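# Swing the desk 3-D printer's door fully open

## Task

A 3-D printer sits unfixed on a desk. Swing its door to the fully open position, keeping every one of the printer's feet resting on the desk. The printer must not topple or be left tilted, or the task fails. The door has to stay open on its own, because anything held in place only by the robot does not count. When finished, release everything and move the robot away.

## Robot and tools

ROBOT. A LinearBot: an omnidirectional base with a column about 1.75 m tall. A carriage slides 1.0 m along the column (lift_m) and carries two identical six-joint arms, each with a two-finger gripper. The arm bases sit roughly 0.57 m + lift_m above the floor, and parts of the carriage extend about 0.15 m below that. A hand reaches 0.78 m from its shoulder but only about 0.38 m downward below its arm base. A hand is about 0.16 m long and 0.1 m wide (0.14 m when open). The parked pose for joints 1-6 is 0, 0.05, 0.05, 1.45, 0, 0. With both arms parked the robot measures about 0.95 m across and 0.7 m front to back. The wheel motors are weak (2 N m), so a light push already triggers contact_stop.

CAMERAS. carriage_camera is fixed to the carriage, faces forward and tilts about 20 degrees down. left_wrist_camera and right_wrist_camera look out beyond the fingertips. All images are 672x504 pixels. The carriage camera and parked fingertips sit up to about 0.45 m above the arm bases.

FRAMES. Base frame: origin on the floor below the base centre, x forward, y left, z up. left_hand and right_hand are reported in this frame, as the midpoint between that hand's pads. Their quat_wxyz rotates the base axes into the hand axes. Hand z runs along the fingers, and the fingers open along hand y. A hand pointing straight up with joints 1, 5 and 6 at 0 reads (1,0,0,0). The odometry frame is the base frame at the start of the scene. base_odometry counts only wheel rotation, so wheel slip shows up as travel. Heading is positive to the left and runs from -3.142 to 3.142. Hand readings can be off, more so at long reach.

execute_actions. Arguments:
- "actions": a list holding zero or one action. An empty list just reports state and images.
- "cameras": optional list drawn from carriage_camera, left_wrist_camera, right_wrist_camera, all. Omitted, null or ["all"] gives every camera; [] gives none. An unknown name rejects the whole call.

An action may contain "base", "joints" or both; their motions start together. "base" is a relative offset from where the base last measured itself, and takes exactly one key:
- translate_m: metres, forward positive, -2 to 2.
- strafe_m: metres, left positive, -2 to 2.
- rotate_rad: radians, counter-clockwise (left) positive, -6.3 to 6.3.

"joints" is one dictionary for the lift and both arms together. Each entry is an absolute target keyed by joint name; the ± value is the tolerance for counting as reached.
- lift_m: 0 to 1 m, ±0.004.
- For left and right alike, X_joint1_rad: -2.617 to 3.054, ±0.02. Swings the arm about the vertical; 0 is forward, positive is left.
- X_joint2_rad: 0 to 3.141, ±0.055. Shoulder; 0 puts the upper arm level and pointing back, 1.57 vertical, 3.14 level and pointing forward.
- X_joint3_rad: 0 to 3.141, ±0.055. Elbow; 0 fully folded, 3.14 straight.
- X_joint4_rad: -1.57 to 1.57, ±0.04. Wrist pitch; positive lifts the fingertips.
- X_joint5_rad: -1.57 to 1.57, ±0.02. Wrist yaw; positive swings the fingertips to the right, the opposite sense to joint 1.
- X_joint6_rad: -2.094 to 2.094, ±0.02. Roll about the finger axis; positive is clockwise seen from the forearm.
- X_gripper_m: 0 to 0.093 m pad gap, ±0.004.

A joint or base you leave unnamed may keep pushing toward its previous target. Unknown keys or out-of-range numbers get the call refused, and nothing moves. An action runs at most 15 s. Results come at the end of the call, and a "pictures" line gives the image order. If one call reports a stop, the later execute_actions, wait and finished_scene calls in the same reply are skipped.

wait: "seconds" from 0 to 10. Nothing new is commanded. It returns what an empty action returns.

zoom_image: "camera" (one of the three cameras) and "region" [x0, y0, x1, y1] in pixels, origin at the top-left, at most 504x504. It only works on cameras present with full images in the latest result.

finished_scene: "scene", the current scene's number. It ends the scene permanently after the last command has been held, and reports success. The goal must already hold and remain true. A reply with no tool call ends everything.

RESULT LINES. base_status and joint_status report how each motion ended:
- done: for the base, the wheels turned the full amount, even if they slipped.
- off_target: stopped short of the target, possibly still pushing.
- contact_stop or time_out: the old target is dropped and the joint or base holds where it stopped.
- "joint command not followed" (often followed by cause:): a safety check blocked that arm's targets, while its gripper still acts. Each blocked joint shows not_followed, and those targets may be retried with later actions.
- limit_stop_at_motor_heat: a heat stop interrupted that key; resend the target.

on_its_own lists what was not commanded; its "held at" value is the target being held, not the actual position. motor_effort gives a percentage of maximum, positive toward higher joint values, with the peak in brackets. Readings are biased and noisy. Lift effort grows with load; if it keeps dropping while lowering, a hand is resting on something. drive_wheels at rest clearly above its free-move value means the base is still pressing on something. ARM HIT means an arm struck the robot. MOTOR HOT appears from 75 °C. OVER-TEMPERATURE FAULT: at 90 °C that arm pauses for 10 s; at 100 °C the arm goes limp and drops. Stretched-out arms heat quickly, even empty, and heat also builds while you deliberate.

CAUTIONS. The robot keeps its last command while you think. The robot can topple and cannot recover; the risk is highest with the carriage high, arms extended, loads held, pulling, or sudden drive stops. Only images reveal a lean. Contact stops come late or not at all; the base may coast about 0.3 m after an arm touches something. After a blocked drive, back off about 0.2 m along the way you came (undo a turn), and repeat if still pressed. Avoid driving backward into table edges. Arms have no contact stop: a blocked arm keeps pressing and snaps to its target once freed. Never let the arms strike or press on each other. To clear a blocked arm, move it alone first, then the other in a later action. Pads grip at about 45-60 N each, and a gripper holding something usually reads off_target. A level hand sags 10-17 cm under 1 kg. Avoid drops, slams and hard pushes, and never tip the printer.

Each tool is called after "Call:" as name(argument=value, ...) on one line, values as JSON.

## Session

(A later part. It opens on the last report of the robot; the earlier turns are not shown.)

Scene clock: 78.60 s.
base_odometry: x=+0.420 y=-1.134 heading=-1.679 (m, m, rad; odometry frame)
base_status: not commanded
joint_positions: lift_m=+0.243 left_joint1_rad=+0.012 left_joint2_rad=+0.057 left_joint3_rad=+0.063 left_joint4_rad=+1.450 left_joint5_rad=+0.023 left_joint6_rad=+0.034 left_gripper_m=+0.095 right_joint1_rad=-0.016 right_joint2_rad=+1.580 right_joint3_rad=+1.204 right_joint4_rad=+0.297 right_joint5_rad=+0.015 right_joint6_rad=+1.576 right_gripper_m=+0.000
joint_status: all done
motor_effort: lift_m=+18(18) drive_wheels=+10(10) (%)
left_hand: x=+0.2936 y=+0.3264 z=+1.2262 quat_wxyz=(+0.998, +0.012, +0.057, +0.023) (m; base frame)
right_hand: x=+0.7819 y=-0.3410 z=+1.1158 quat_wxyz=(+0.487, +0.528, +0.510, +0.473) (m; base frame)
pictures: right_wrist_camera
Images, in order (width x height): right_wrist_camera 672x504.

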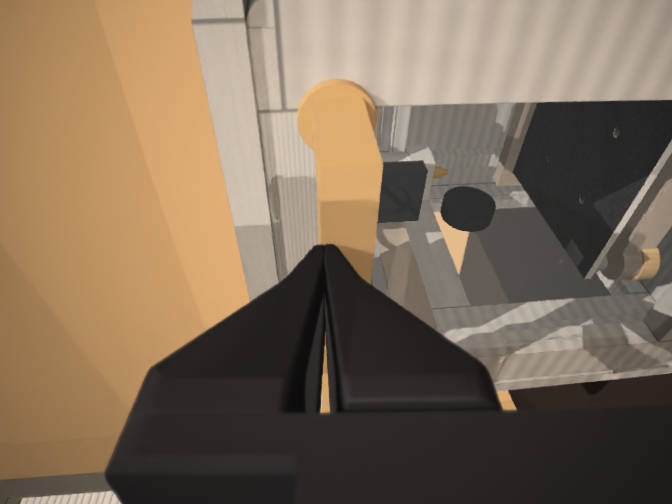

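Call:
execute_actions(actions=[{"joints":{"right_gripper_m":0.045,"lift_m":0.236}}], cameras=[])

Call:
execute_actions(actions=[{"base":{"translate_m":0.035}}], cameras=["right_wrist_camera"])

Call:
execute_actions(actions=[{"joints":{"right_gripper_m":0}}], cameras=["right_wrist_camera"])

Scene clock: 81.90 s.
base_odometry: x=+0.420 y=-1.134 heading=-1.679 (m, m, rad; odometry frame)
base_status: not commanded
joint_positions: lift_m=+0.236 left_joint1_rad=+0.012 left_joint2_rad=+0.057 left_joint3_rad=+0.063 left_joint4_rad=+1.450 left_joint5_rad=+0.023 left_joint6_rad=+0.034 left_gripper_m=+0.095 right_joint1_rad=-0.016 right_joint2_rad=+1.576 right_joint3_rad=+1.204 right_joint4_rad=+0.296 right_joint5_rad=+0.015 right_joint6_rad=+1.576 right_gripper_m=+0.045
joint_status: all done
motor_effort: lift_m=+16(17) drive_wheels=+7(12) (%)
left_hand: x=+0.2935 y=+0.3264 z=+1.2196 quat_wxyz=(+0.998, +0.012, +0.057, +0.023) (m; base frame)
right_hand: x=+0.7811 y=-0.3410 z=+1.1108 quat_wxyz=(+0.487, +0.528, +0.510, +0.474) (m; base frame)
pictures: none
No camera images: the call's "cameras" was empty. Leave "cameras" out to get every camera's image.

Scene clock: 82.93 s.
base_odometry: x=+0.416 y=-1.169 heading=-1.680 (m, m, rad; odometry frame)
base_status: done
joint_positions: lift_m=+0.236 left_joint1_rad=+0.012 left_joint2_rad=+0.057 left_joint3_rad=+0.063 left_joint4_rad=+1.451 left_joint5_rad=+0.023 left_joint6_rad=+0.034 left_gripper_m=+0.095 right_joint1_rad=-0.016 right_joint2_rad=+1.576 right_joint3_rad=+1.204 right_joint4_rad=+0.296 right_joint5_rad=+0.015 right_joint6_rad=+1.576 right_gripper_m=+0.045
joint_status: not commanded
motor_effort: lift_m=+16(16) drive_wheels=-12(39) (%)
left_hand: x=+0.2934 y=+0.3264 z=+1.2196 quat_wxyz=(+0.998, +0.012, +0.056, +0.023) (m; base frame)
right_hand: x=+0.7811 y=-0.3410 z=+1.1108 quat_wxyz=(+0.487, +0.528, +0.509, +0.474) (m; base frame)
pictures: right_wrist_camera
Images, in order (width x height): right_wrist_camera 672x504.

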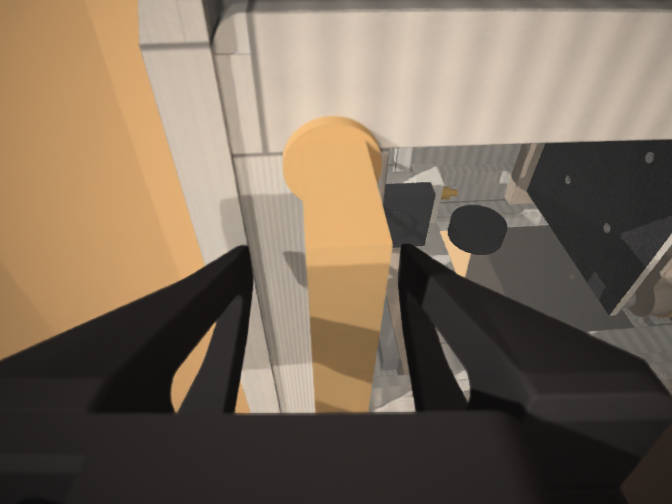

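Scene clock: 83.53 s.
base_odometry: x=+0.416 y=-1.169 heading=-1.679 (m, m, rad; odometry frame)
base_status: not commanded
joint_positions: lift_m=+0.236 left_joint1_rad=+0.012 left_joint2_rad=+0.057 left_joint3_rad=+0.063 left_joint4_rad=+1.451 left_joint5_rad=+0.023 left_joint6_rad=+0.034 left_gripper_m=+0.095 right_joint1_rad=-0.016 right_joint2_rad=+1.577 right_joint3_rad=+1.204 right_joint4_rad=+0.285 right_joint5_rad=+0.015 right_joint6_rad=+1.578 right_gripper_m=+0.015
joint_status: right_gripper_m off_target (ended at +0.015, target +0.000)
motor_effort: lift_m=+16(16) drive_wheels=-10(10) (%)
left_hand: x=+0.2934 y=+0.3264 z=+1.2196 quat_wxyz=(+0.998, +0.012, +0.056, +0.023) (m; base frame)
right_hand: x=+0.7811 y=-0.3410 z=+1.1076 quat_wxyz=(+0.484, +0.531, +0.512, +0.471) (m; base frame)
pictures: right_wrist_camera
Images, in order (width x height): right_wrist_camera 672x504.

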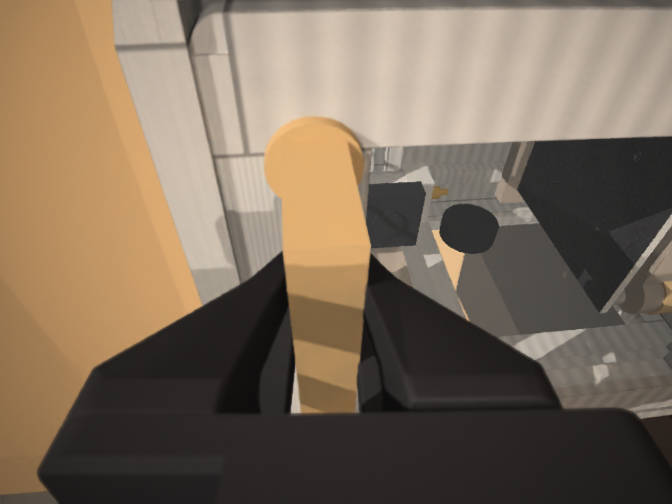

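Call:
execute_actions(actions=[{"base":{"translate_m":-0.05},"joints":{"lift_m":0.225}}], cameras=["carriage_camera","right_wrist_camera"])

Scene clock: 87.00 s.
base_odometry: x=+0.422 y=-1.119 heading=-1.679 (m, m, rad; odometry frame)
base_status: done
joint_positions: lift_m=+0.225 left_joint1_rad=+0.012 left_joint2_rad=+0.057 left_joint3_rad=+0.063 left_joint4_rad=+1.449 left_joint5_rad=+0.023 left_joint6_rad=+0.034 left_gripper_m=+0.095 right_joint1_rad=-0.013 right_joint2_rad=+1.587 right_joint3_rad=+1.204 right_joint4_rad=+0.302 right_joint5_rad=-0.017 right_joint6_rad=+1.577 right_gripper_m=+0.016
joint_status: all done
motor_effort: lift_m=+15(16) drive_wheels=+9(46) (%)
left_hand: x=+0.2938 y=+0.3264 z=+1.2086 quat_wxyz=(+0.998, +0.012, +0.057, +0.023) (m; base frame)
right_hand: x=+0.7834 y=-0.3340 z=+1.0961 quat_wxyz=(+0.477, +0.521, +0.519, +0.482) (m; base frame)
pictures: carriage_camera, right_wrist_camera
Images, in order (width x height): carriage_camera 672x504, right_wrist_camera 672x504.

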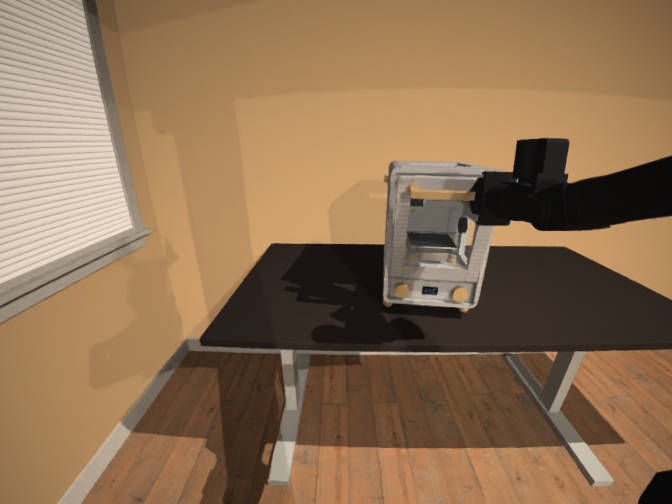

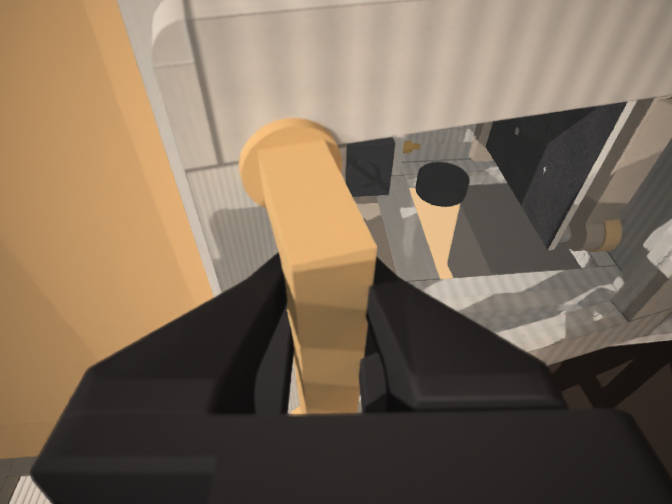

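Call:
execute_actions(actions=[{"base":{"translate_m":-0.06},"joints":{"lift_m":0.165,"right_joint4_rad":0.45}}], cameras=["carriage_camera","right_wrist_camera"])

Scene clock: 91.37 s.
base_odometry: x=+0.428 y=-1.060 heading=-1.679 (m, m, rad; odometry frame)
base_status: done
joint_positions: lift_m=+0.165 left_joint1_rad=+0.012 left_joint2_rad=+0.057 left_joint3_rad=+0.063 left_joint4_rad=+1.449 left_joint5_rad=+0.023 left_joint6_rad=+0.034 left_gripper_m=+0.095 right_joint1_rad=-0.005 right_joint2_rad=+1.590 right_joint3_rad=+1.204 right_joint4_rad=+0.439 right_joint5_rad=-0.028 right_joint6_rad=+1.557 right_gripper_m=+0.017
joint_status: all done
motor_effort: lift_m=+16(16) drive_wheels=-11(37) (%)
left_hand: x=+0.2939 y=+0.3264 z=+1.1485 quat_wxyz=(+0.998, +0.012, +0.058, +0.023) (m; base frame)
right_hand: x=+0.7848 y=-0.3276 z=+1.0677 quat_wxyz=(+0.511, +0.477, +0.496, +0.515) (m; base frame)
pictures: carriage_camera, right_wrist_camera
Images, in order (width x height): carriage_camera 672x504, right_wrist_camera 672x504.

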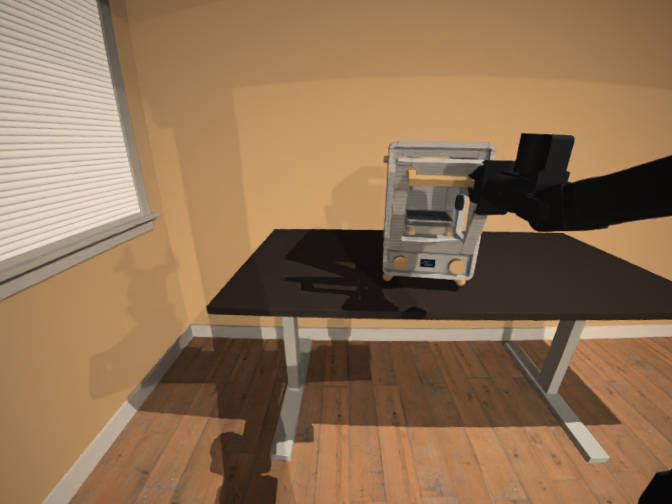

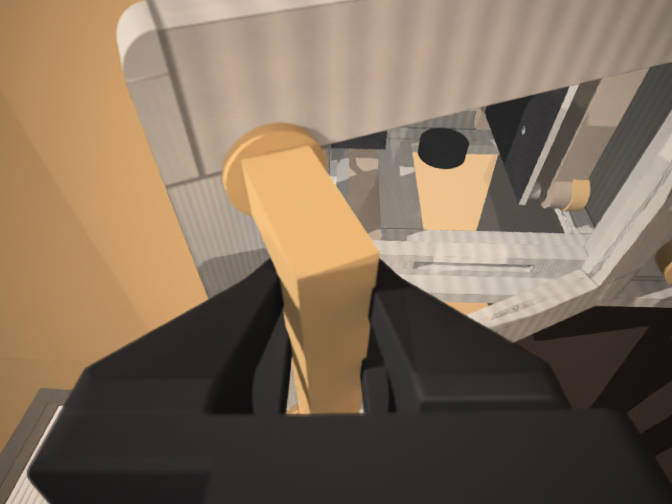

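Call:
execute_actions(actions=[{"base":{"translate_m":-0.045},"joints":{"lift_m":0.06,"right_joint4_rad":0.75}}], cameras=["carriage_camera","right_wrist_camera"])

Scene clock: 94.20 s.
base_odometry: x=+0.432 y=-1.015 heading=-1.679 (m, m, rad; odometry frame)
base_status: done
joint_positions: lift_m=+0.060 left_joint1_rad=+0.012 left_joint2_rad=+0.057 left_joint3_rad=+0.063 left_joint4_rad=+1.451 left_joint5_rad=+0.023 left_joint6_rad=+0.034 left_gripper_m=+0.095 right_joint1_rad=+0.004 right_joint2_rad=+1.595 right_joint3_rad=+1.204 right_joint4_rad=+0.701 right_joint5_rad=-0.047 right_joint6_rad=+1.515 right_gripper_m=+0.017
joint_status: right_joint4_rad off_target (ended at +0.701, target +0.750); the others done
motor_effort: lift_m=+16(16) drive_wheels=+1(26) (%)
left_hand: x=+0.2934 y=+0.3264 z=+1.0436 quat_wxyz=(+0.998, +0.012, +0.056, +0.023) (m; base frame)
right_hand: x=+0.7743 y=-0.3197 z=+1.0236 quat_wxyz=(+0.576, +0.390, +0.442, +0.566) (m; base frame)
pictures: carriage_camera, right_wrist_camera
Images, in order (width x height): carriage_camera 672x504, right_wrist_camera 672x504.

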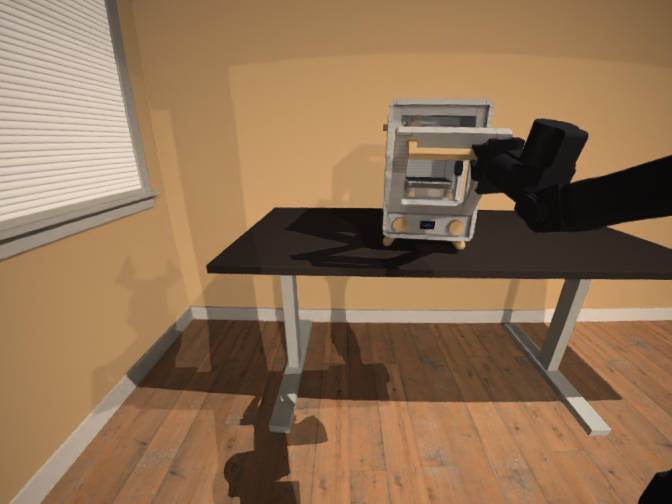

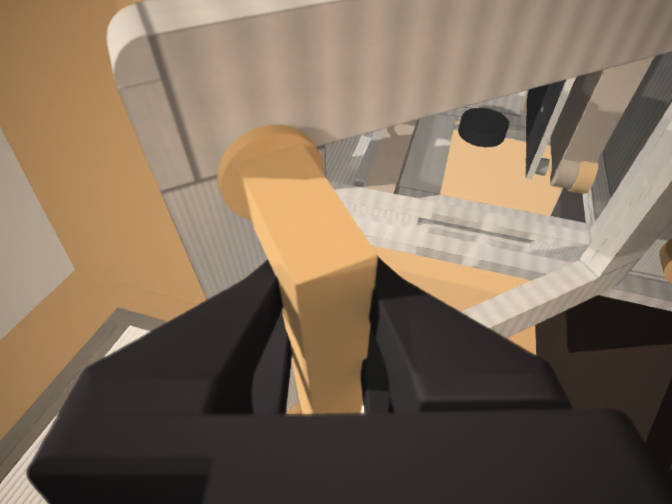

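Call:
execute_actions(actions=[{"joints":{"right_gripper_m":0.04}}], cameras=["carriage_camera"])

Call:
execute_actions(actions=[{"base":{"translate_m":-0.22},"joints":{"lift_m":0.03}}], cameras=["carriage_camera","right_wrist_camera"])

Scene clock: 96.87 s.
base_odometry: x=+0.432 y=-1.015 heading=-1.679 (m, m, rad; odometry frame)
base_status: not commanded
joint_positions: lift_m=+0.060 left_joint1_rad=+0.012 left_joint2_rad=+0.057 left_joint3_rad=+0.063 left_joint4_rad=+1.451 left_joint5_rad=+0.023 left_joint6_rad=+0.034 left_gripper_m=+0.095 right_joint1_rad=-0.007 right_joint2_rad=+1.588 right_joint3_rad=+1.204 right_joint4_rad=+0.715 right_joint5_rad=-0.001 right_joint6_rad=+1.558 right_gripper_m=+0.040
joint_status: all done
motor_effort: lift_m=+16(16) drive_wheels=+1(1) (%)
left_hand: x=+0.2934 y=+0.3264 z=+1.0436 quat_wxyz=(+0.998, +0.012, +0.056, +0.023) (m; base frame)
right_hand: x=+0.7713 y=-0.3334 z=+1.0303 quat_wxyz=(+0.581, +0.409, +0.412, +0.570) (m; base frame)
pictures: carriage_camera
Images, in order (width x height): carriage_camera 672x504.

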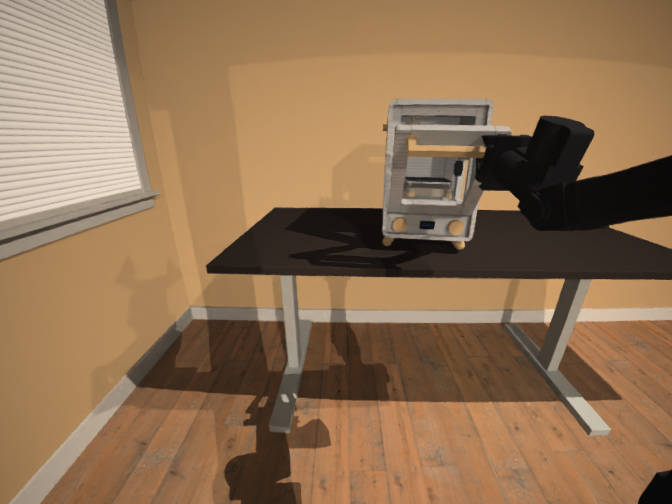

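Scene clock: 99.13 s.
base_odometry: x=+0.456 y=-0.796 heading=-1.679 (m, m, rad; odometry frame)
base_status: done
joint_positions: lift_m=+0.030 left_joint1_rad=+0.012 left_joint2_rad=+0.057 left_joint3_rad=+0.063 left_joint4_rad=+1.450 left_joint5_rad=+0.023 left_joint6_rad=+0.034 left_gripper_m=+0.095 right_joint1_rad=-0.007 right_joint2_rad=+1.574 right_joint3_rad=+1.197 right_joint4_rad=+0.741 right_joint5_rad=+0.011 right_joint6_rad=+1.561 right_gripper_m=+0.040
joint_status: all done
motor_effort: lift_m=+16(16) drive_wheels=-6(35) (%)
left_hand: x=+0.2936 y=+0.3264 z=+1.0136 quat_wxyz=(+0.998, +0.012, +0.057, +0.023) (m; base frame)
right_hand: x=+0.7649 y=-0.3353 z=+1.0099 quat_wxyz=(+0.589, +0.404, +0.399, +0.575) (m; base frame)
pictures: carriage_camera, right_wrist_camera
Images, in order (width x height): carriage_camera 672x504, right_wrist_camera 672x504.

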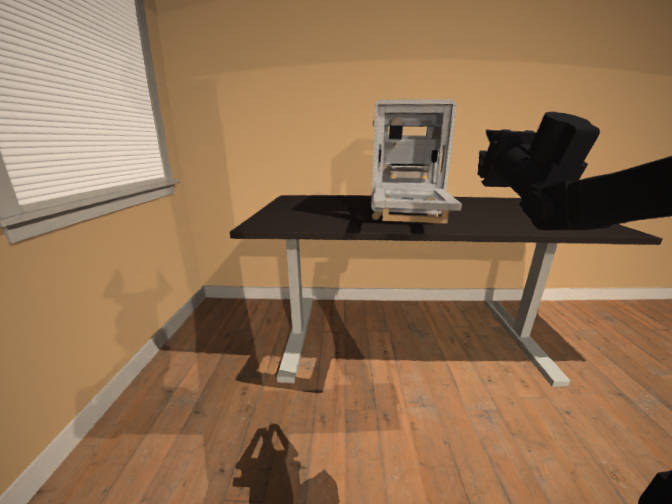

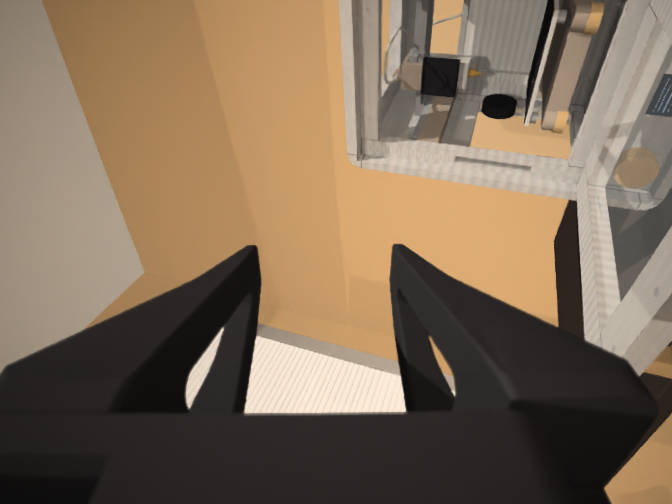

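Fell open. Park and verify.

Call:
execute_actions(actions=[{"base":{"translate_m":-0.25},"joints":{"right_joint2_rad":0.05,"right_joint3_rad":0.05,"right_joint4_rad":1.45,"right_joint6_rad":0,"lift_m":0}}], cameras=["carriage_camera"])

Call:
zoom_image(camera="carriage_camera", region=[320,80,480,240])

Scene clock: 103.83 s.
base_odometry: x=+0.482 y=-0.547 heading=-1.679 (m, m, rad; odometry frame)
base_status: done
joint_positions: lift_m=+0.000 left_joint1_rad=+0.012 left_joint2_rad=+0.057 left_joint3_rad=+0.063 left_joint4_rad=+1.450 left_joint5_rad=+0.023 left_joint6_rad=+0.034 left_gripper_m=+0.095 right_joint1_rad=-0.009 right_joint2_rad=+0.058 right_joint3_rad=+0.075 right_joint4_rad=+1.454 right_joint5_rad=+0.011 right_joint6_rad=+0.009 right_gripper_m=+0.040
joint_status: all done
motor_effort: lift_m=+16(16) drive_wheels=-5(37) (%)
left_hand: x=+0.2937 y=+0.3264 z=+0.9836 quat_wxyz=(+0.998, +0.012, +0.057, +0.023) (m; base frame)
right_hand: x=+0.2893 y=-0.3321 z=+0.9870 quat_wxyz=(+0.999, +0.006, +0.050, +0.000) (m; base frame)
pictures: carriage_camera
Images, in order (width x height): carriage_camera 672x504.

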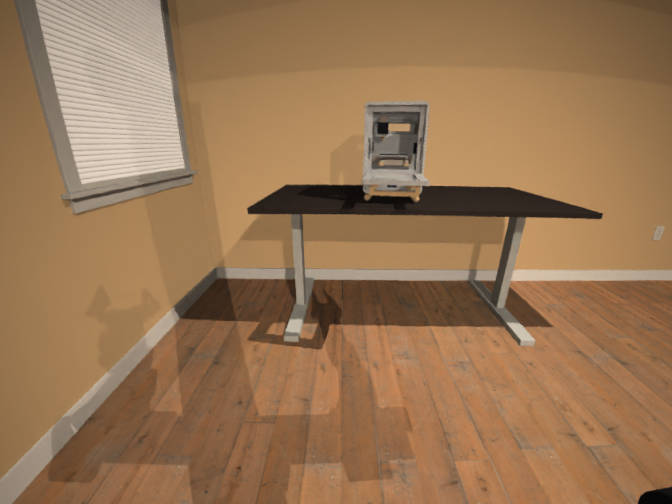

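Region (320, 80, 480, 240) of carriage_camera's 672x504 image, scaled by 3.150, with more detail than that image has.

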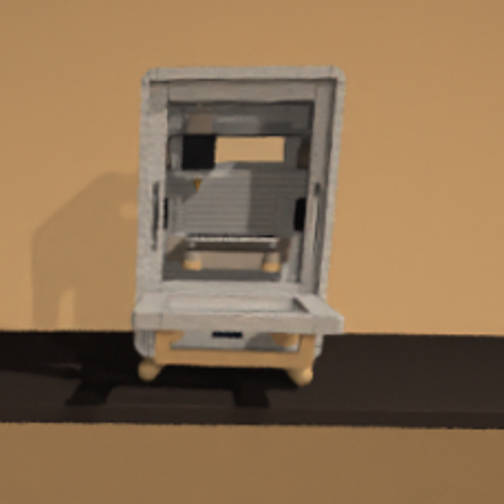

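Call:
finished_scene(scene=1)

The scene is finished: the task was done.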